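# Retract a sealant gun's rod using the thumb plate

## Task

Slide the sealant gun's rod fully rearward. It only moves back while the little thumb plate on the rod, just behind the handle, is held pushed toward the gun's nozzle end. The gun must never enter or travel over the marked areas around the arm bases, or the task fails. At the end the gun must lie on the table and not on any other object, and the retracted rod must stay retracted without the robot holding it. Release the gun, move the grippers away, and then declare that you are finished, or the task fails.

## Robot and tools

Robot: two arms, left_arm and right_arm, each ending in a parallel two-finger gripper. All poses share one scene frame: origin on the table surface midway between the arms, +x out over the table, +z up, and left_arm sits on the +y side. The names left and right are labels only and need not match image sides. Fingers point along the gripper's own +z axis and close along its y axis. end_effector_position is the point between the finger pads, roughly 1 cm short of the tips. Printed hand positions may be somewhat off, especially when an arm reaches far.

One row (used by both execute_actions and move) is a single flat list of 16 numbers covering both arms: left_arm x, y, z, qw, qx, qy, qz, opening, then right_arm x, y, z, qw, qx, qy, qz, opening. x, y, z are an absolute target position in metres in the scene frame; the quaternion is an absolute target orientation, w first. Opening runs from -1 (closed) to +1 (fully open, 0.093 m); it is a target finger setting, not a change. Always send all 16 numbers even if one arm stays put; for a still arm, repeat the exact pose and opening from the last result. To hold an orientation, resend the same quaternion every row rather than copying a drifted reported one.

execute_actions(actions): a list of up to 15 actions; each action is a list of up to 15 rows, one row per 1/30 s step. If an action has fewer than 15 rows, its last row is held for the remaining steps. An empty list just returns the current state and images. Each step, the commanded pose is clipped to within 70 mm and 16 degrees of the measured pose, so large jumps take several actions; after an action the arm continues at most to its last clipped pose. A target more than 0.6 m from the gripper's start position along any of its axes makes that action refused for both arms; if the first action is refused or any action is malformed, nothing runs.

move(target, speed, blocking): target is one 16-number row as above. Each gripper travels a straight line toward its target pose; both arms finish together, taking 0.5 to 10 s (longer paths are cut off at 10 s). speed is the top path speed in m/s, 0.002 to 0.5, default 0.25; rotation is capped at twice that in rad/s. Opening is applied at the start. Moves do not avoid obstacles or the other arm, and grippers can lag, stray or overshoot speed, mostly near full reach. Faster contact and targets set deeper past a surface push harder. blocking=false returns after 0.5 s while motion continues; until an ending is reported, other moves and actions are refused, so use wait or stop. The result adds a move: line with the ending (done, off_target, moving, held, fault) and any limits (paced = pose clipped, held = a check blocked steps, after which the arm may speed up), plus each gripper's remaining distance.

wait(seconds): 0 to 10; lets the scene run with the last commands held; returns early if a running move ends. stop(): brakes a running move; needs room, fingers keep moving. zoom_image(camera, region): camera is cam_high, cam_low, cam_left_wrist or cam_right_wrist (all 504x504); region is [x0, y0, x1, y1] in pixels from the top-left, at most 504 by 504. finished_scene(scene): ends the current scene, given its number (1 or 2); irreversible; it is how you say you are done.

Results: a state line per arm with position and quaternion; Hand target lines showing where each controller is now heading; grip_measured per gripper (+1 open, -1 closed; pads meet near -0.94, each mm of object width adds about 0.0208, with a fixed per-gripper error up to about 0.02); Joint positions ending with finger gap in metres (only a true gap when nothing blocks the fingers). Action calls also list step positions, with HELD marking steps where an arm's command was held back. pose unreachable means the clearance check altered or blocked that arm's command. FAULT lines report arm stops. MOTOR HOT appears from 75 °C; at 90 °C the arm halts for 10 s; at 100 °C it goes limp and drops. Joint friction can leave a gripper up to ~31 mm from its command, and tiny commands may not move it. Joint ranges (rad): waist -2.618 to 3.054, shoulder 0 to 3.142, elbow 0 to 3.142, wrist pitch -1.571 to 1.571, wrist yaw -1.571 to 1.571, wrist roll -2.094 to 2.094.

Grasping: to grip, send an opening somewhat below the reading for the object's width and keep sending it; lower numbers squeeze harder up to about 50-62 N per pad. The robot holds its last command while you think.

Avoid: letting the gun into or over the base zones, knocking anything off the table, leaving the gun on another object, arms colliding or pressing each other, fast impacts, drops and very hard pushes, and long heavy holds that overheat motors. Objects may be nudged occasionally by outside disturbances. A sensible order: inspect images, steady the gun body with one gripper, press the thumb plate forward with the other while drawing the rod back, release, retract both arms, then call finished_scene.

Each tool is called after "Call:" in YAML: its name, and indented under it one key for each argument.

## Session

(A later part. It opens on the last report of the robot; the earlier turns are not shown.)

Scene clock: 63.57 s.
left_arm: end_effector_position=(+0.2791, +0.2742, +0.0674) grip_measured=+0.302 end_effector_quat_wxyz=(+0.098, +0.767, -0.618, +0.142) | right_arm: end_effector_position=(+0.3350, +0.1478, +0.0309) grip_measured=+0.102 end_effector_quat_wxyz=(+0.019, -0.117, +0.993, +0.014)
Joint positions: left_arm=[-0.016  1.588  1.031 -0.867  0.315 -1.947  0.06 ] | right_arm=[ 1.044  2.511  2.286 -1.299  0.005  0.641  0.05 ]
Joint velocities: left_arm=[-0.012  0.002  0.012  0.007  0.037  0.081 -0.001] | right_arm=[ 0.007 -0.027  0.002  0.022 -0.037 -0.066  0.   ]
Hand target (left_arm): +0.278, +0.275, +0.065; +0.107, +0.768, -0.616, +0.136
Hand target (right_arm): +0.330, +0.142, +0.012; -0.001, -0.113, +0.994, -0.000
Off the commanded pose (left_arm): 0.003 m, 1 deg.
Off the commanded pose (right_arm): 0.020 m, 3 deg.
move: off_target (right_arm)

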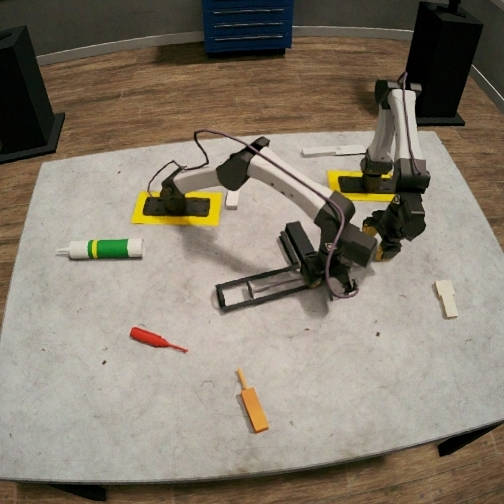

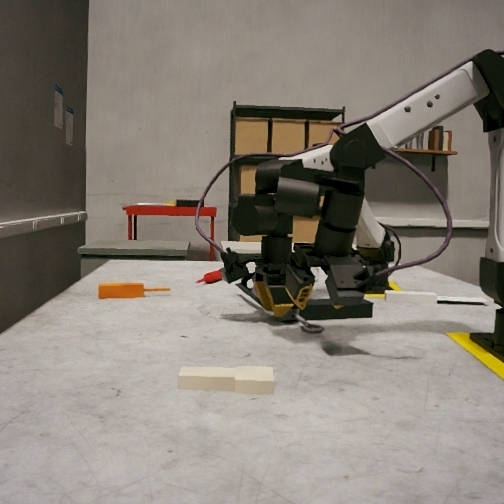

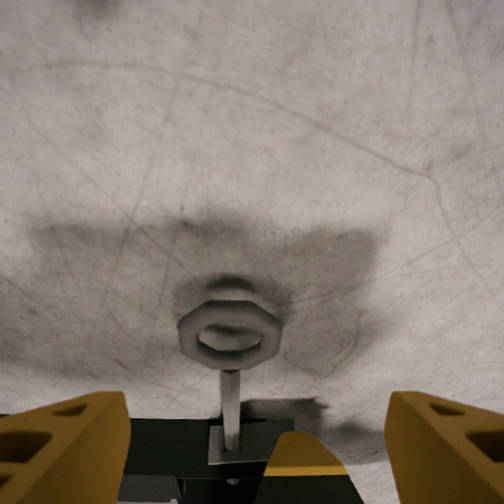

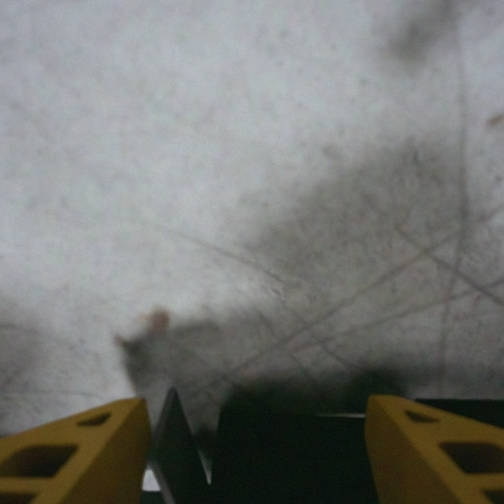

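Call:
move:
  target: [0.278,0.275,0.065,-0.107,-0.768,0.616,-0.136,0.3,0.325,0.140,0.048,0,-0.113,0.994,0,1]
  speed: 0.05

Call:
move:
  target: [0.278,0.275,0.065,-0.107,-0.768,0.616,-0.136,0.3,0.315,0.138,0.04,0,-0.113,0.994,0,1]
  speed: 0.05

Call:
move:
  target: [0.278,0.275,0.065,-0.107,-0.768,0.616,-0.136,0.3,0.317,0.138,0.014,0,-0.113,0.994,0,1]
  speed: 0.04

Scene clock: 67.57 s.
left_arm: end_effector_position=(+0.2791, +0.2742, +0.0674) grip_measured=+0.302 end_effector_quat_wxyz=(+0.098, +0.767, -0.618, +0.142) | right_arm: end_effector_position=(+0.3295, +0.1451, +0.0416) grip_measured=+0.979 end_effector_quat_wxyz=(+0.008, -0.117, +0.993, +0.010)
Joint positions: left_arm=[-0.016  1.588  1.031 -0.867  0.315 -1.947  0.06 ] | right_arm=[ 1.046  2.511  2.329 -1.364 -0.004  0.642  0.092]
Joint velocities: left_arm=[ 0.012 -0.017 -0.007  0.081 -0.007  0.022  0.   ] | right_arm=[ 0.012 -0.012  0.027 -0.066  0.007 -0.022  0.001]
Hand target (left_arm): +0.278, +0.275, +0.065; +0.107, +0.768, -0.616, +0.136
Hand target (right_arm): +0.325, +0.140, +0.048; +0.000, -0.113, +0.994, +0.001
Off the commanded pose (left_arm): 0.003 m, 1 deg.
Off the commanded pose (right_arm): 0.009 m, 2 deg.
move: done

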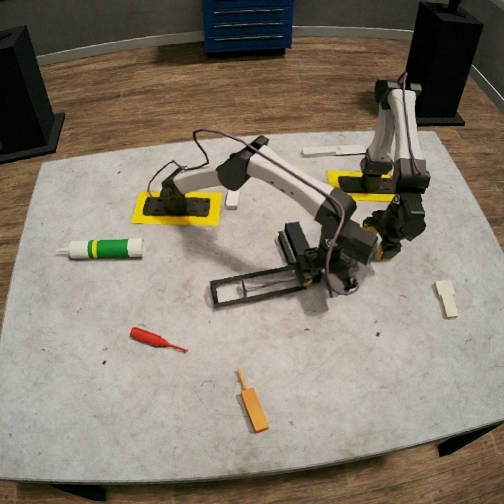

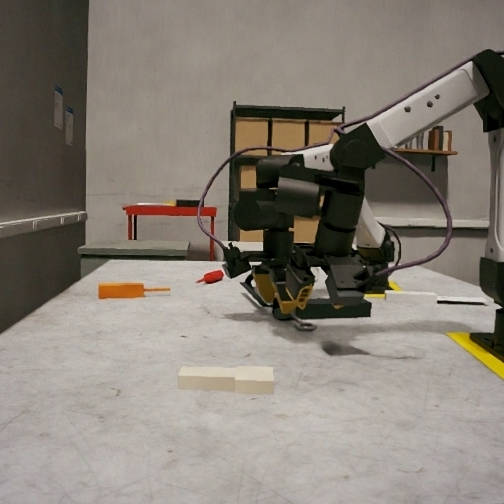

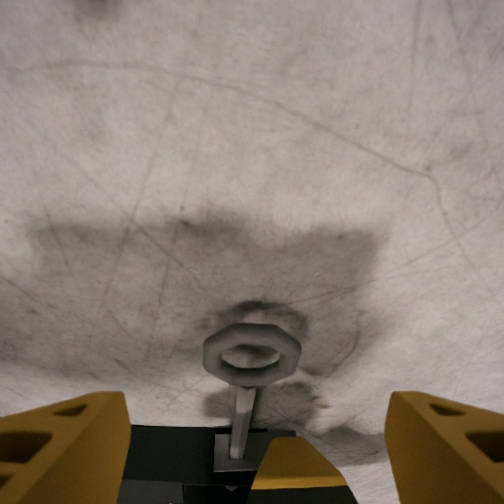

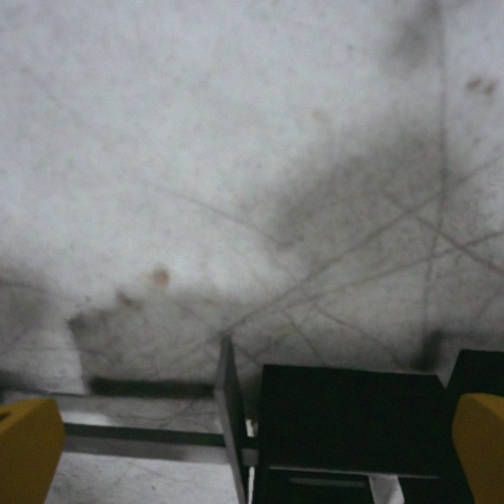

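Scene clock: 68.27 s.
left_arm: end_effector_position=(+0.2791, +0.2742, +0.0674) grip_measured=+0.302 end_effector_quat_wxyz=(+0.098, +0.767, -0.618, +0.142) | right_arm: end_effector_position=(+0.3275, +0.1423, +0.0417) grip_measured=+0.979 end_effector_quat_wxyz=(+0.013, -0.113, +0.993, +0.013)
Joint positions: left_arm=[-0.016  1.588  1.031 -0.867  0.315 -1.947  0.06 ] | right_arm=[ 1.046  2.47   2.254 -1.319 -0.002  0.651  0.092]
Joint velocities: left_arm=[ 0.002 -0.012  0.017 -0.022  0.007 -0.095 -0.001] | right_arm=[ 0.002  0.017 -0.012 -0.037 -0.007 -0.007 -0.001]
Hand target (left_arm): +0.278, +0.275, +0.065; +0.107, +0.768, -0.616, +0.136
Hand target (right_arm): +0.315, +0.138, +0.040; -0.000, -0.113, +0.994, -0.000
Off the commanded pose (left_arm): 0.003 m, 1 deg.
Off the commanded pose (right_arm): 0.013 m, 2 deg.
move: off_target (right_arm)

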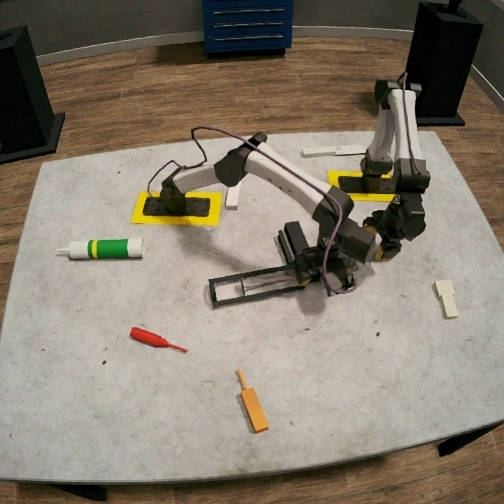

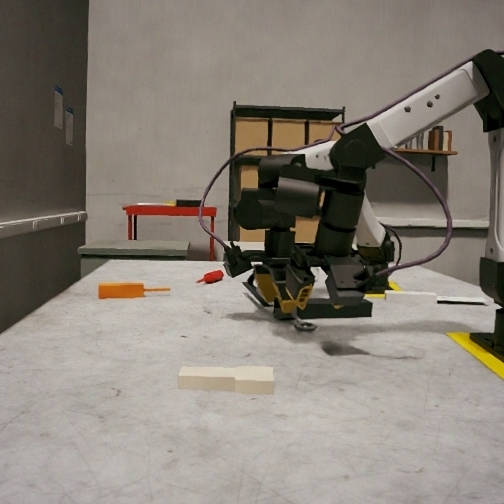

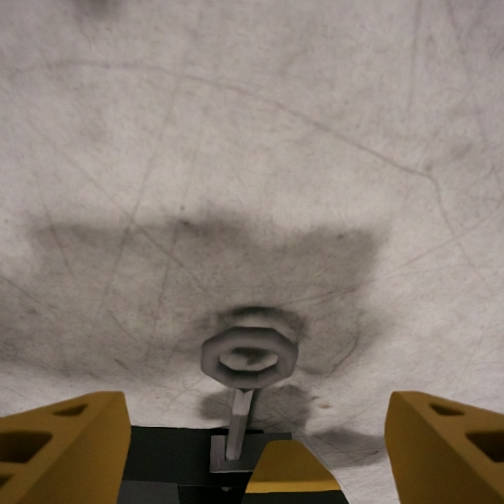

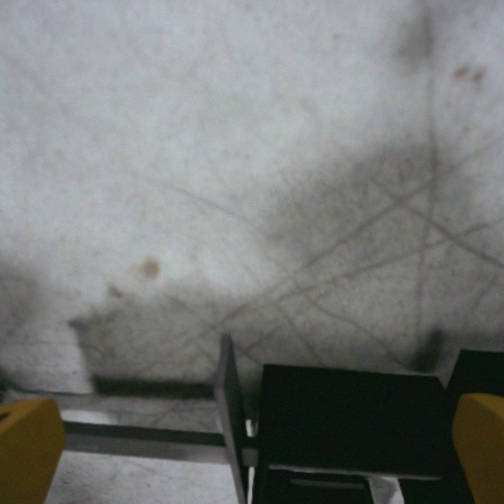

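Scene clock: 69.23 s.
left_arm: end_effector_position=(+0.2790, +0.2741, +0.0674) grip_measured=+0.302 end_effector_quat_wxyz=(+0.099, +0.767, -0.618, +0.142) | right_arm: end_effector_position=(+0.3305, +0.1423, +0.0342) grip_measured=+0.979 end_effector_quat_wxyz=(+0.025, -0.113, +0.993, +0.016)
Joint positions: left_arm=[-0.016  1.588  1.031 -0.867  0.315 -1.947  0.06 ] | right_arm=[ 1.046  2.451  2.188 -1.251  0.012  0.651  0.092]
Joint velocities: left_arm=[ 0.027 -0.007 -0.007 -0.037 -0.007  0.007  0.   ] | right_arm=[-0.022 -0.017  0.007 -0.037  0.022  0.022  0.001]
Hand target (left_arm): +0.278, +0.275, +0.065; +0.107, +0.768, -0.616, +0.136
Hand target (right_arm): +0.317, +0.138, +0.014; -0.000, -0.113, +0.994, -0.000
Off the commanded pose (left_arm): 0.003 m, 1 deg.
Off the commanded pose (right_arm): 0.025 m, 3 deg.
move: off_target (right_arm)

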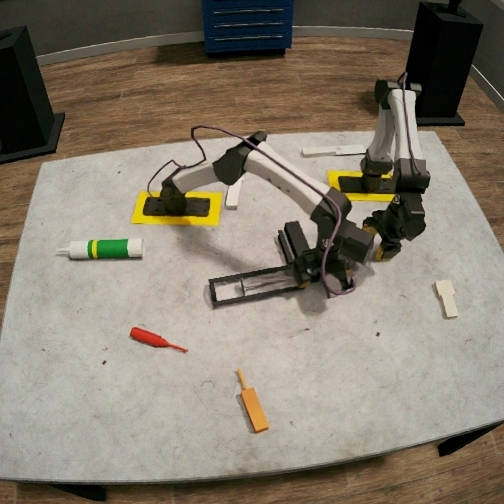

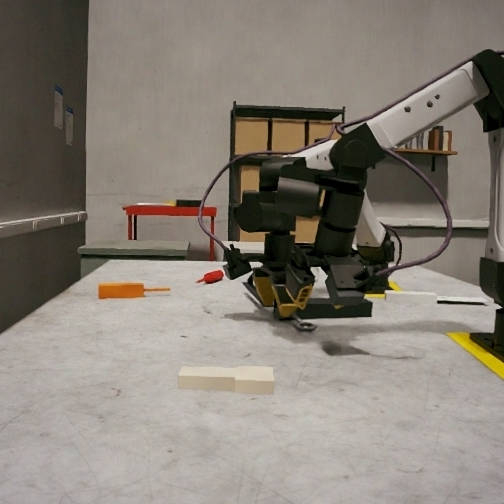

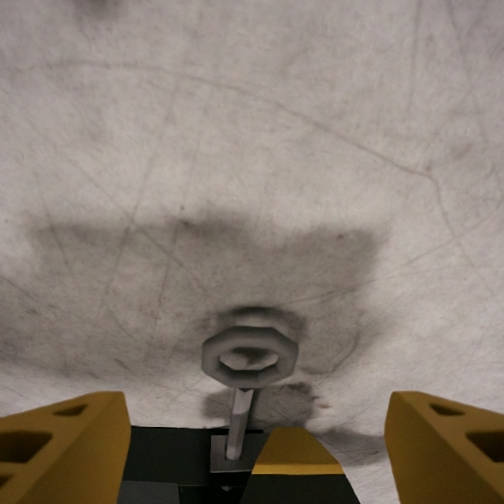

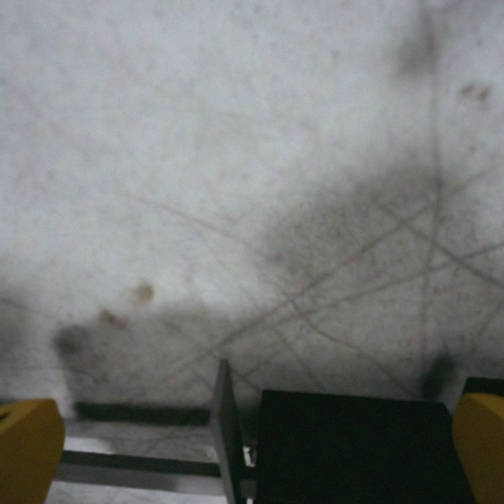

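Call:
move:
  target: [0.278,0.275,0.065,-0.107,-0.768,0.616,-0.136,0.3,0.322,0.13,0.075,0,-0.08,0.997,0,1]
  speed: 0.06

Call:
move:
  target: [0.278,0.275,0.065,-0.107,-0.768,0.616,-0.136,0.3,0.323,0.112,0.05,0,-0.08,0.997,0,1]
  speed: 0.05

Scene clock: 73.30 s.
left_arm: end_effector_position=(+0.2790, +0.2741, +0.0674) grip_measured=+0.302 end_effector_quat_wxyz=(+0.099, +0.767, -0.618, +0.142) | right_arm: end_effector_position=(+0.3211, +0.1313, +0.0735) grip_measured=+0.979 end_effector_quat_wxyz=(+0.007, -0.087, +0.996, -0.001)
Joint positions: left_arm=[-0.016  1.588  1.031 -0.867  0.315 -1.947  0.06 ] | right_arm=[ 1.046  2.448  2.342 -1.456  0.011  0.703  0.092]
Joint velocities: left_arm=[-0.012  0.007  0.007 -0.051  0.022  0.022 -0.   ] | right_arm=[-0.012 -0.022 -0.002 -0.095 -0.037 -0.037 -0.003]
Hand target (left_arm): +0.278, +0.275, +0.065; +0.107, +0.768, -0.616, +0.136
Hand target (right_arm): +0.322, +0.129, +0.075; +0.000, -0.080, +0.997, +0.000
Off the commanded pose (left_arm): 0.003 m, 1 deg.
Off the commanded pose (right_arm): 0.002 m, 1 deg.
move: done

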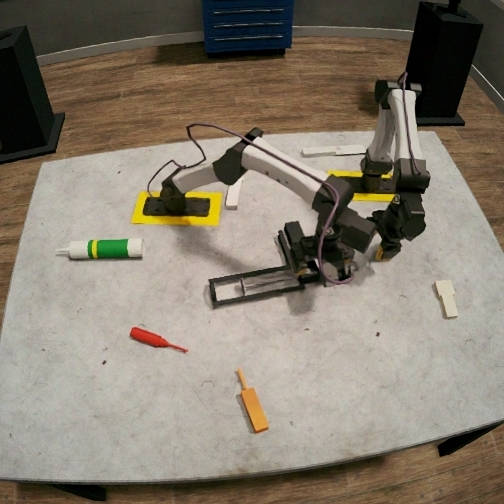

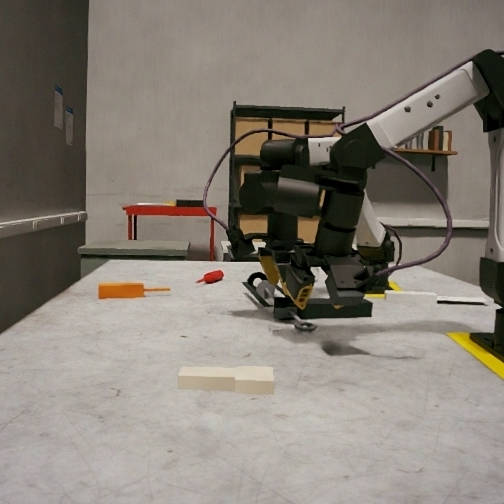

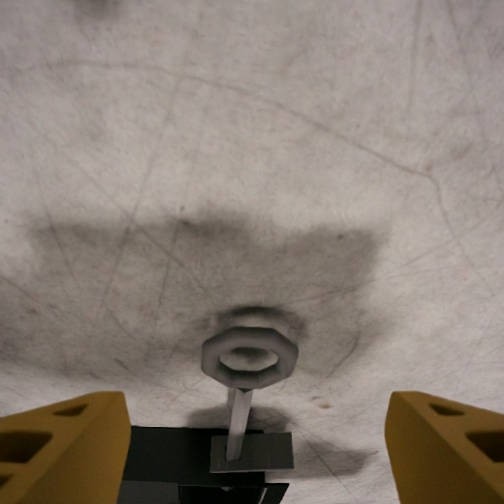

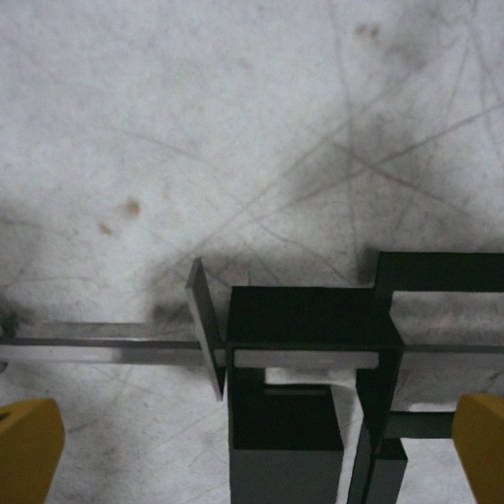

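Scene clock: 74.43 s.
left_arm: end_effector_position=(+0.2790, +0.2741, +0.0674) grip_measured=+0.302 end_effector_quat_wxyz=(+0.099, +0.767, -0.618, +0.142) | right_arm: end_effector_position=(+0.3222, +0.1145, +0.0490) grip_measured=+0.979 end_effector_quat_wxyz=(+0.000, -0.081, +0.997, -0.007)
Joint positions: left_arm=[-0.016  1.588  1.031 -0.867  0.315 -1.947  0.06 ] | right_arm=[ 1.021  2.392  2.143 -1.332  0.01   0.69   0.092]
Joint velocities: left_arm=[-0.007  0.007 -0.012 -0.037 -0.037 -0.051 -0.001] | right_arm=[ 0.007  0.007 -0.012 -0.037 -0.007 -0.007 -0.001]
Hand target (left_arm): +0.278, +0.275, +0.065; +0.107, +0.768, -0.616, +0.136
Hand target (right_arm): +0.324, +0.112, +0.050; +0.000, -0.080, +0.997, -0.000
Off the commanded pose (left_arm): 0.003 m, 1 deg.
Off the commanded pose (right_arm): 0.003 m, 1 deg.
move: done

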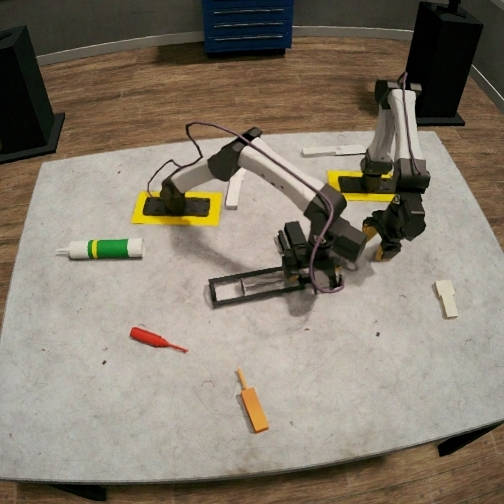

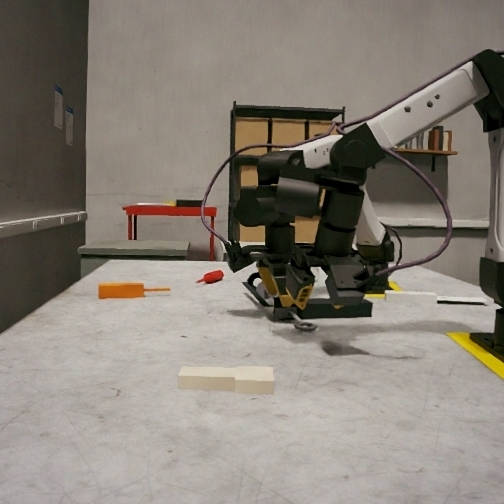

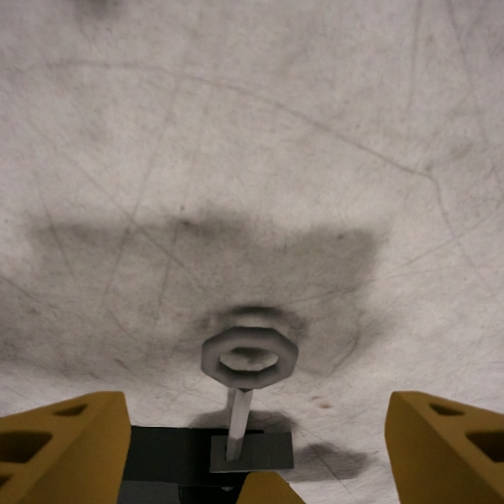

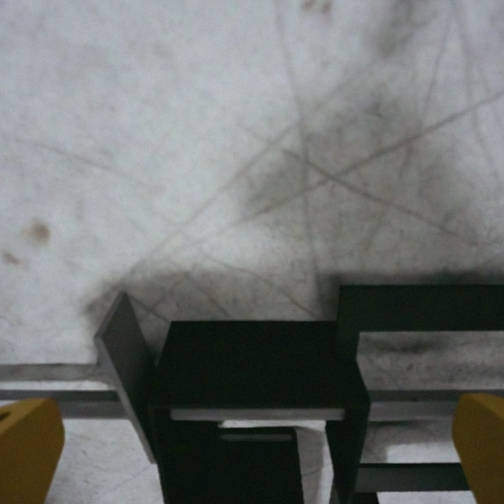

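Call:
move:
  target: [0.278,0.275,0.065,-0.107,-0.768,0.616,-0.136,0.3,0.319,0.116,0.02,0,-0.08,0.997,0,1]
  speed: 0.04

Scene clock: 77.37 s.
left_arm: end_effector_position=(+0.2790, +0.2741, +0.0674) grip_measured=+0.302 end_effector_quat_wxyz=(+0.099, +0.767, -0.618, +0.142) | right_arm: end_effector_position=(+0.3232, +0.1156, +0.0243) grip_measured=+0.979 end_effector_quat_wxyz=(+0.004, -0.080, +0.997, -0.003)
Joint positions: left_arm=[-0.016  1.588  1.031 -0.867  0.315 -1.947  0.06 ] | right_arm=[ 1.021  2.392  2.045 -1.222  0.01   0.692  0.092]
Joint velocities: left_arm=[ 0.007  0.002  0.012  0.066 -0.007  0.022  0.001] | right_arm=[ 0.012  0.022  0.002 -0.037 -0.007 -0.051  0.   ]
Hand target (left_arm): +0.278, +0.275, +0.065; +0.107, +0.768, -0.616, +0.136
Hand target (right_arm): +0.319, +0.116, +0.020; -0.000, -0.080, +0.997, -0.000
Off the commanded pose (left_arm): 0.003 m, 1 deg.
Off the commanded pose (right_arm): 0.006 m, 1 deg.
move: done

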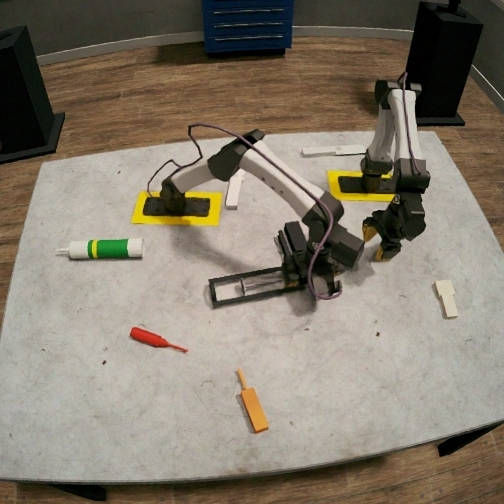

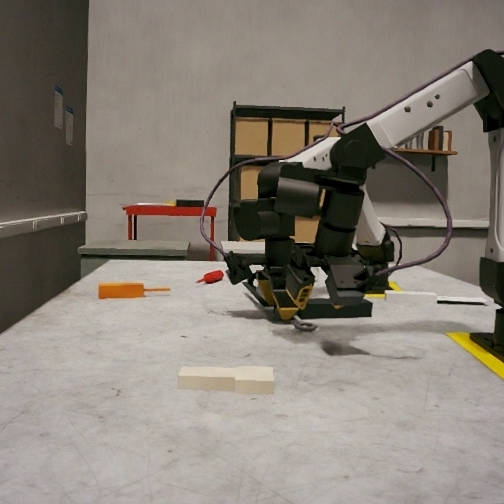

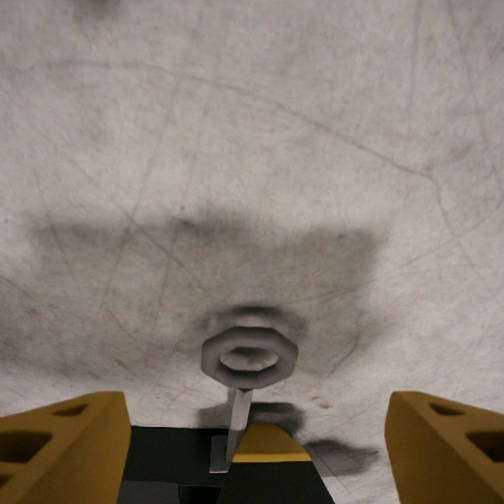

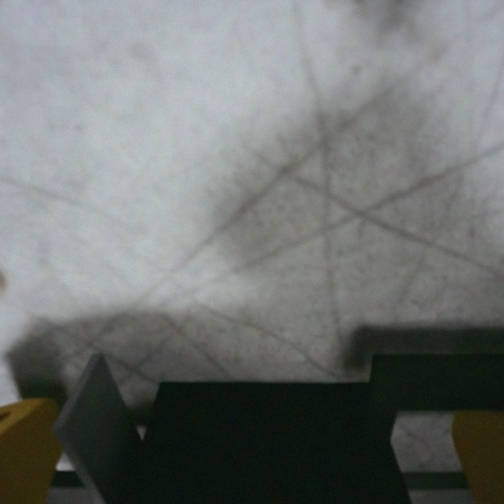

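Call:
move:
  target: [0.278,0.268,0.03,-0.105,-0.75,0.64,-0.14,0.3,0.319,0.116,0.02,0,-0.08,0.997,0,0.0]
  speed: 0.04

Call:
zoom_image:
  camera: "cam_low"
  region: [220, 200, 420, 345]

Scene clock: 82.33 s.
left_arm: end_effector_position=(+0.2874, +0.2708, +0.0417) grip_measured=+0.302 end_effector_quat_wxyz=(+0.092, +0.751, -0.636, +0.152) | right_arm: end_effector_position=(+0.3234, +0.1154, +0.0237) grip_measured=+0.042 end_effector_quat_wxyz=(+0.005, -0.080, +0.997, -0.003)
Joint positions: left_arm=[-0.023  1.643  0.976 -0.737  0.316 -1.91   0.06 ] | right_arm=[ 1.021  2.392  2.043 -1.219  0.012  0.692  0.047]
Joint velocities: left_arm=[-0.012 -0.012  0.002 -0.037 -0.022 -0.007 -0.   ] | right_arm=[ 0.007 -0.027  0.007  0.022 -0.022 -0.007 -0.002]
Hand target (left_arm): +0.278, +0.268, +0.031; +0.105, +0.749, -0.639, +0.140
Hand target (right_arm): +0.319, +0.116, +0.020; -0.000, -0.080, +0.997, -0.000
Off the commanded pose (left_arm): 0.015 m, 2 deg.
Off the commanded pose (right_arm): 0.006 m, 1 deg.
move: off_target (left_arm)

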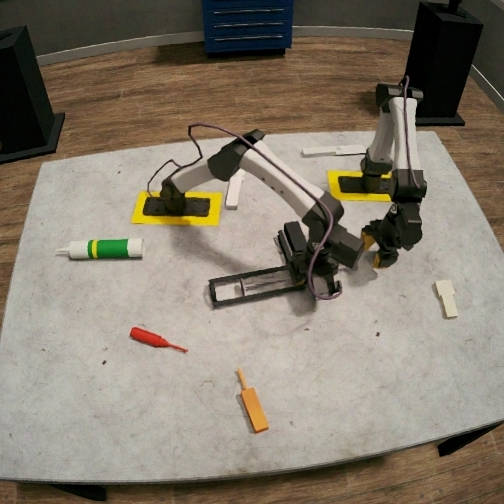

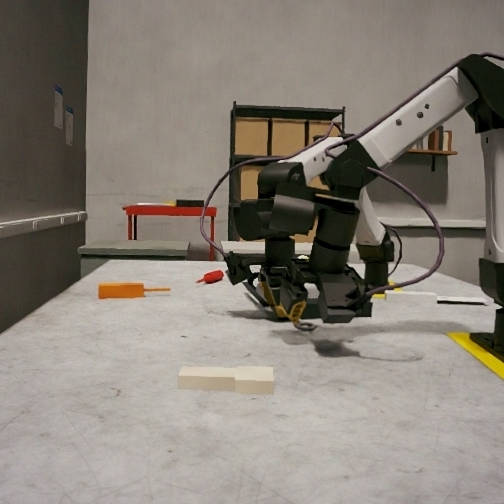

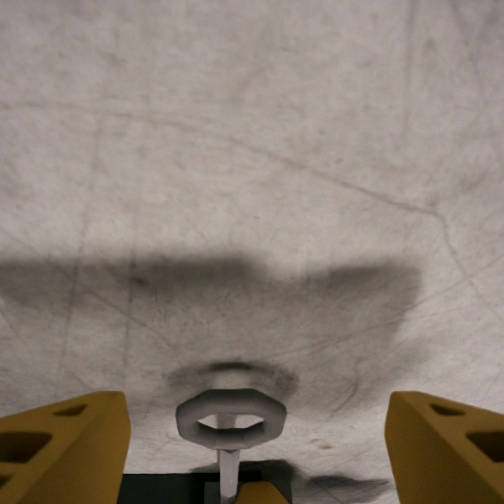

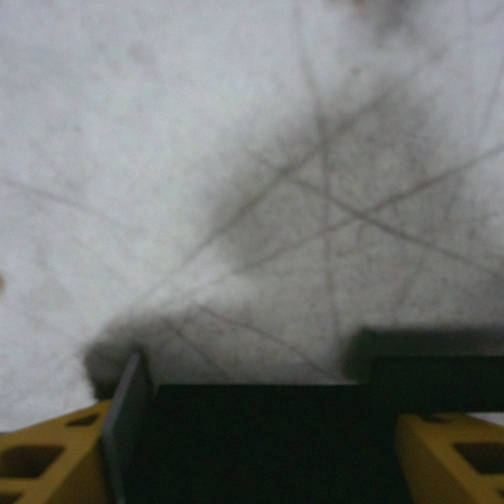

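Region (220, 200, 420, 345) of cam_low's 504x504 image, scaled by 2.520, with more detail than that image has; it fills the top 365 rows of this view, and the rest is white.

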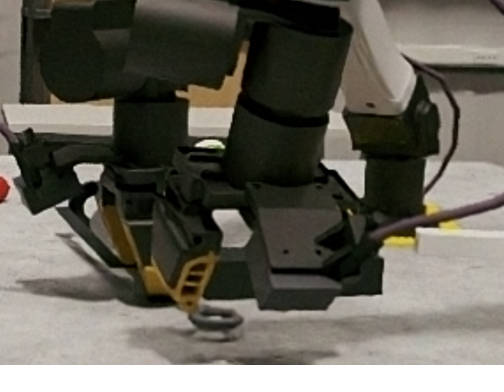

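Call:
move:
  target: [0.272,0.252,0.015,-0.105,-0.75,0.64,-0.14,0.3,0.319,0.116,0.02,0,-0.08,0.997,0,0.0]
  speed: 0.04

Call:
zoom_image:
  camera: "cam_low"
  region: [220, 200, 420, 345]

Scene clock: 86.40 s.
left_arm: end_effector_position=(+0.2811, +0.2532, +0.0268) grip_measured=+0.302 end_effector_quat_wxyz=(+0.096, +0.747, -0.640, +0.154) | right_arm: end_effector_position=(+0.3234, +0.1154, +0.0237) grip_measured=+0.042 end_effector_quat_wxyz=(+0.005, -0.080, +0.997, -0.003)
Joint positions: left_arm=[-0.083  1.657  0.923 -0.652  0.316 -1.96   0.06 ] | right_arm=[ 1.021  2.392  2.043 -1.219  0.012  0.692  0.047]
Joint velocities: left_arm=[ 0.007 -0.007 -0.007  0.051  0.066  0.022 -0.   ] | right_arm=[ 0.002 -0.002 -0.002 -0.007 -0.051  0.037  0.   ]
Hand target (left_arm): +0.272, +0.253, +0.016; +0.105, +0.749, -0.639, +0.140
Hand target (right_arm): +0.319, +0.116, +0.020; -0.000, -0.080, +0.997, -0.000
Off the commanded pose (left_arm): 0.015 m, 2 deg.
Off the commanded pose (right_arm): 0.006 m, 1 deg.
move: off_target (left_arm)

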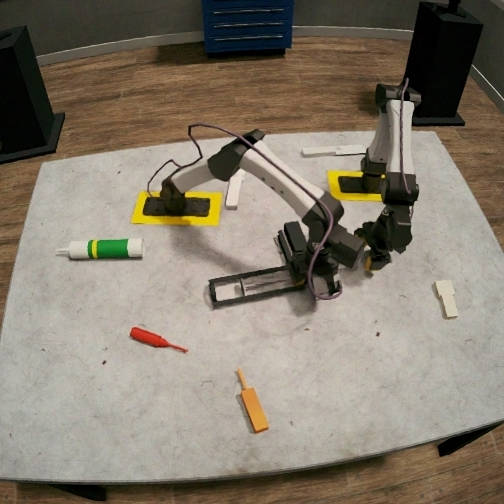

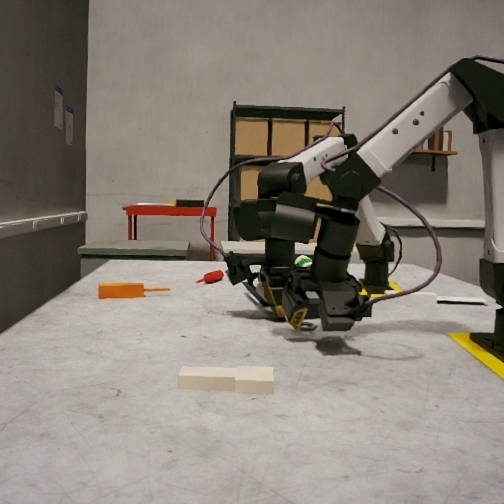

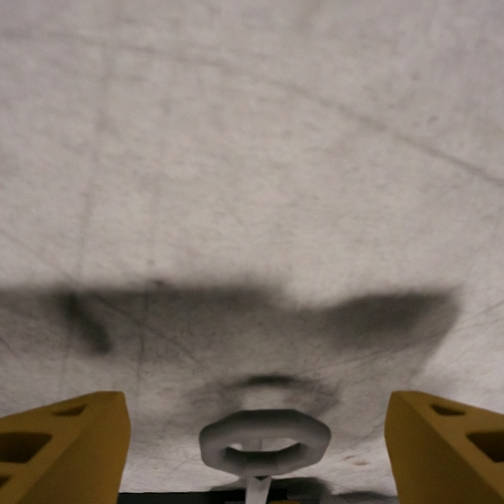

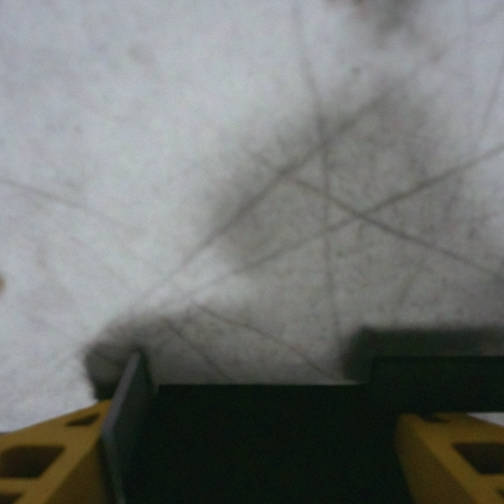

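Region (220, 200, 420, 345) of cam_low's 504x504 image, scaled by 2.520, with more detail than that image has; it fills the top 365 rows of this view, and the rest is white.

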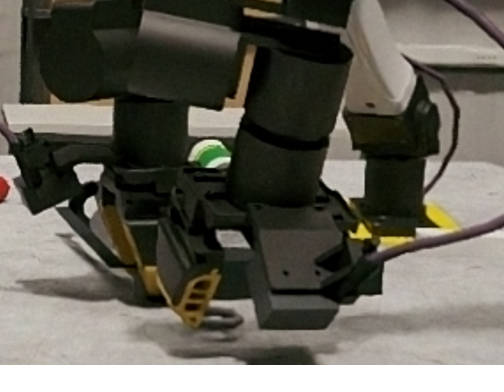

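Call:
move:
  target: [0.274,0.250,0.007,-0.105,-0.75,0.64,-0.14,0.3,0.319,0.116,0.02,0,-0.08,0.997,0,0.0]
  speed: 0.03

Call:
move:
  target: [0.274,0.250,0.007,-0.105,-0.75,0.64,-0.14,-0.7,0.319,0.116,0.02,0,-0.08,0.997,0,0.0]

Call:
move:
  target: [0.267,0.30,0.012,-0.105,-0.75,0.64,-0.14,-0.7,0.319,0.116,0.02,0,-0.08,0.997,0,0.0]
  speed: 0.04

Scene clock: 89.90 s.
left_arm: end_effector_position=(+0.2864, +0.2502, +0.0211) grip_measured=+0.302 end_effector_quat_wxyz=(+0.094, +0.746, -0.640, +0.158) | right_arm: end_effector_position=(+0.3234, +0.1154, +0.0237) grip_measured=+0.042 end_effector_quat_wxyz=(+0.005, -0.080, +0.997, -0.003)
Joint positions: left_arm=[-0.089  1.682  0.923 -0.616  0.316 -1.967  0.06 ] | right_arm=[ 1.021  2.392  2.043 -1.219  0.012  0.692  0.047]
Joint velocities: left_arm=[ 0.012 -0.007 -0.002 -0.022 -0.022 -0.022 -0.001] | right_arm=[-0.007 -0.007  0.007 -0.022  0.022  0.007 -0.001]
Hand target (left_arm): +0.274, +0.250, +0.008; +0.105, +0.749, -0.639, +0.140
Hand target (right_arm): +0.319, +0.116, +0.020; -0.000, -0.080, +0.997, -0.000
Off the commanded pose (left_arm): 0.019 m, 2 deg.
Off the commanded pose (right_arm): 0.006 m, 1 deg.
move: off_target (left_arm)

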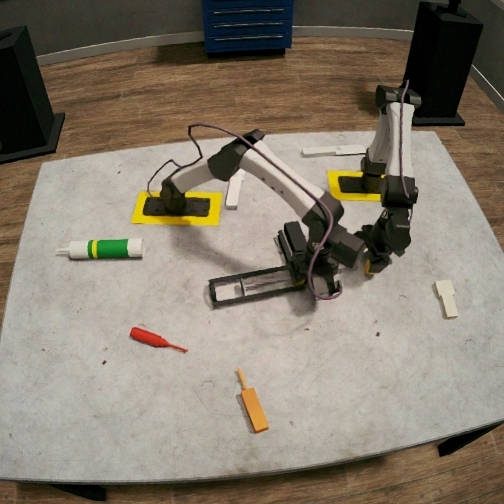

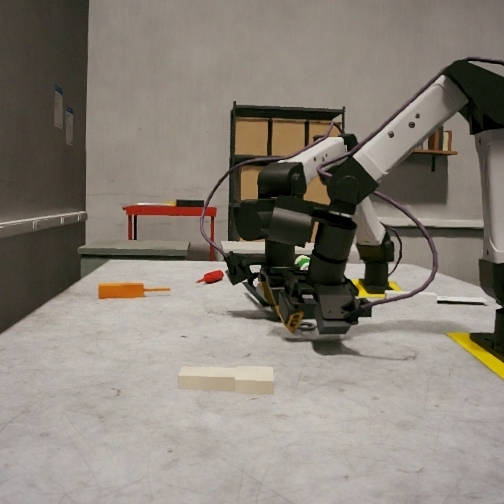

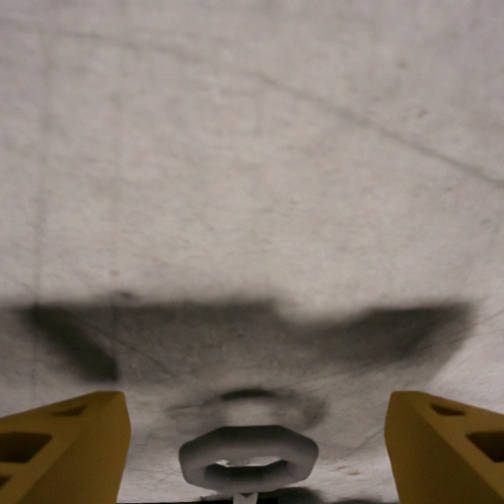

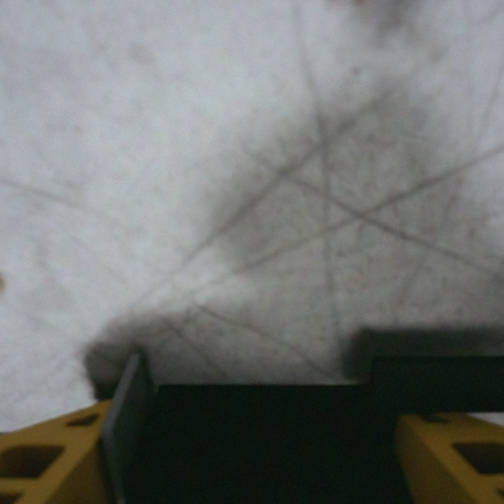

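Scene clock: 90.60 s.
left_arm: end_effector_position=(+0.2868, +0.2501, +0.0212) grip_measured=-0.698 end_effector_quat_wxyz=(+0.094, +0.746, -0.640, +0.159) | right_arm: end_effector_position=(+0.3234, +0.1154, +0.0237) grip_measured=+0.042 end_effector_quat_wxyz=(+0.005, -0.080, +0.997, -0.003)
Joint positions: left_arm=[-0.089  1.682  0.923 -0.614  0.316 -1.967  0.012] | right_arm=[ 1.021  2.392  2.043 -1.219  0.012  0.692  0.047]
Joint velocities: left_arm=[ 0.007 -0.007 -0.012 -0.007 -0.037  0.022 -0.001] | right_arm=[-0.002  0.007  0.002  0.007 -0.051 -0.066 -0.001]
Hand target (left_arm): +0.274, +0.250, +0.008; +0.105, +0.749, -0.639, +0.139
Hand target (right_arm): +0.319, +0.116, +0.020; -0.000, -0.080, +0.997, -0.000
Off the commanded pose (left_arm): 0.019 m, 3 deg.
Off the commanded pose (right_arm): 0.006 m, 1 deg.
move: off_target (left_arm)

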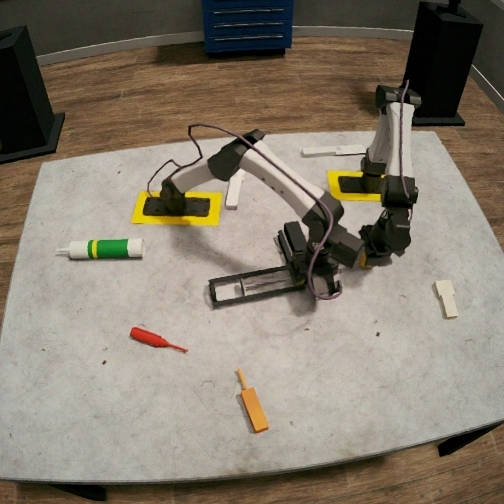

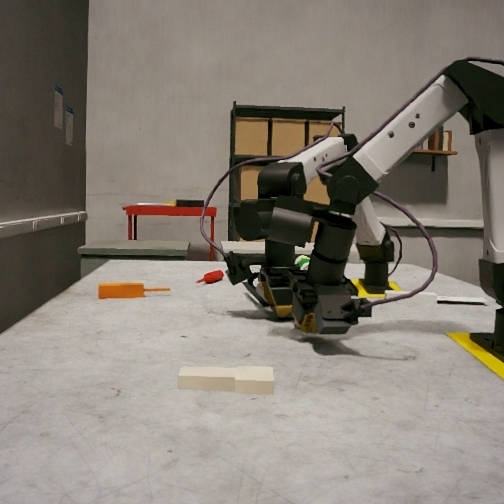

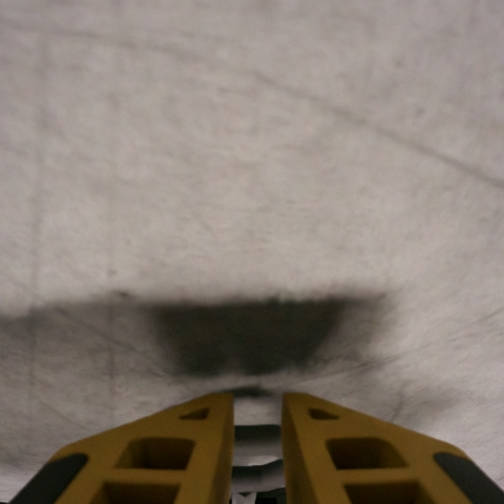

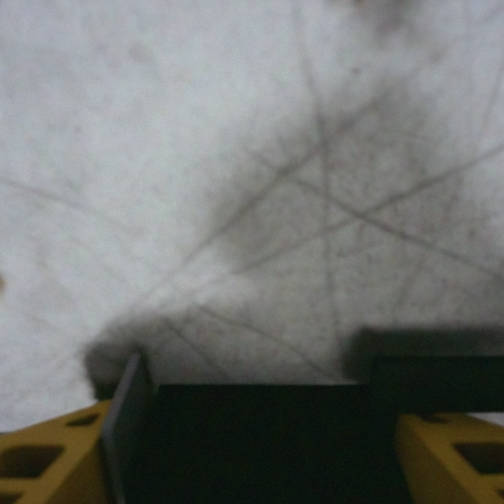

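Scene clock: 92.27 s.
left_arm: end_effector_position=(+0.2799, +0.2987, +0.0154) grip_measured=-0.698 end_effector_quat_wxyz=(+0.093, +0.748, -0.640, +0.147) | right_arm: end_effector_position=(+0.3234, +0.1154, +0.0237) grip_measured=+0.042 end_effector_quat_wxyz=(+0.005, -0.080, +0.997, -0.003)
Joint positions: left_arm=[ 0.074  1.672  0.895 -0.67   0.328 -1.795  0.012] | right_arm=[ 1.021  2.392  2.043 -1.219  0.012  0.692  0.047]
Joint velocities: left_arm=[ 0.012 -0.012 -0.007 -0.037  0.022 -0.007 -0.003] | right_arm=[-0.002 -0.012  0.002  0.007 -0.007  0.007  0.001]
Hand target (left_arm): +0.268, +0.300, +0.012; +0.105, +0.749, -0.639, +0.139
Hand target (right_arm): +0.319, +0.116, +0.020; -0.000, -0.080, +0.997, -0.000
Off the commanded pose (left_arm): 0.013 m, 2 deg.
Off the commanded pose (right_arm): 0.006 m, 1 deg.
move: off_target (left_arm)

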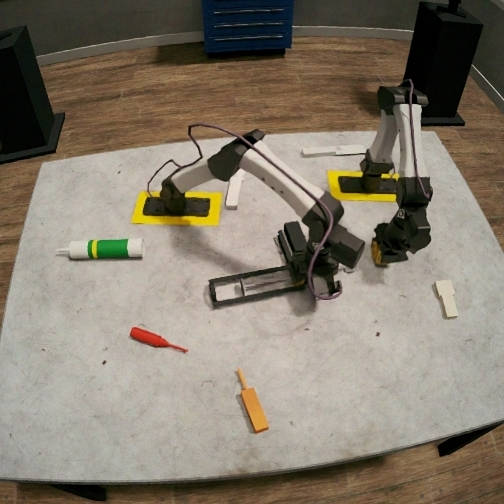

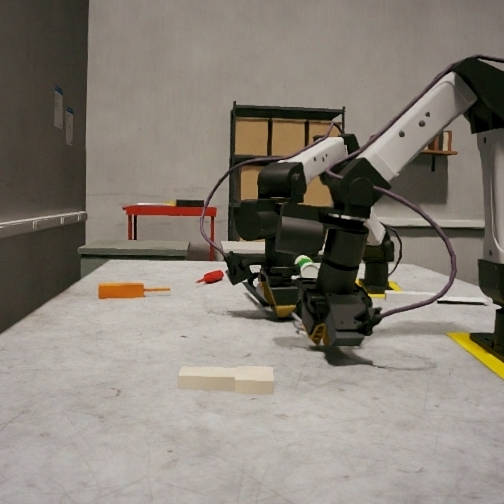

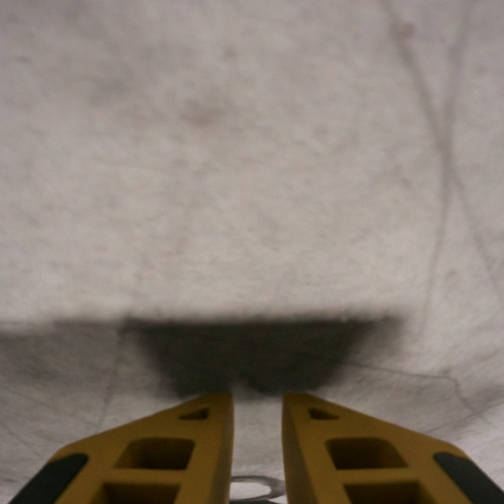

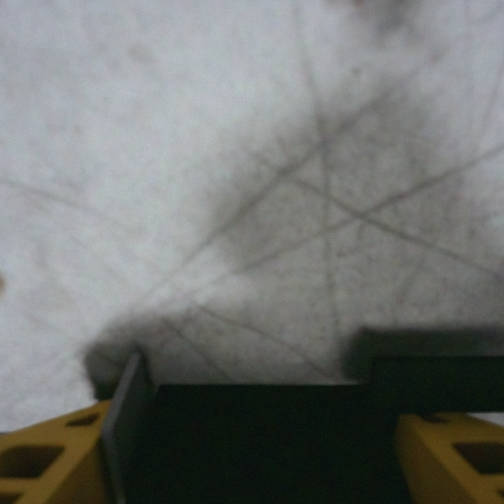

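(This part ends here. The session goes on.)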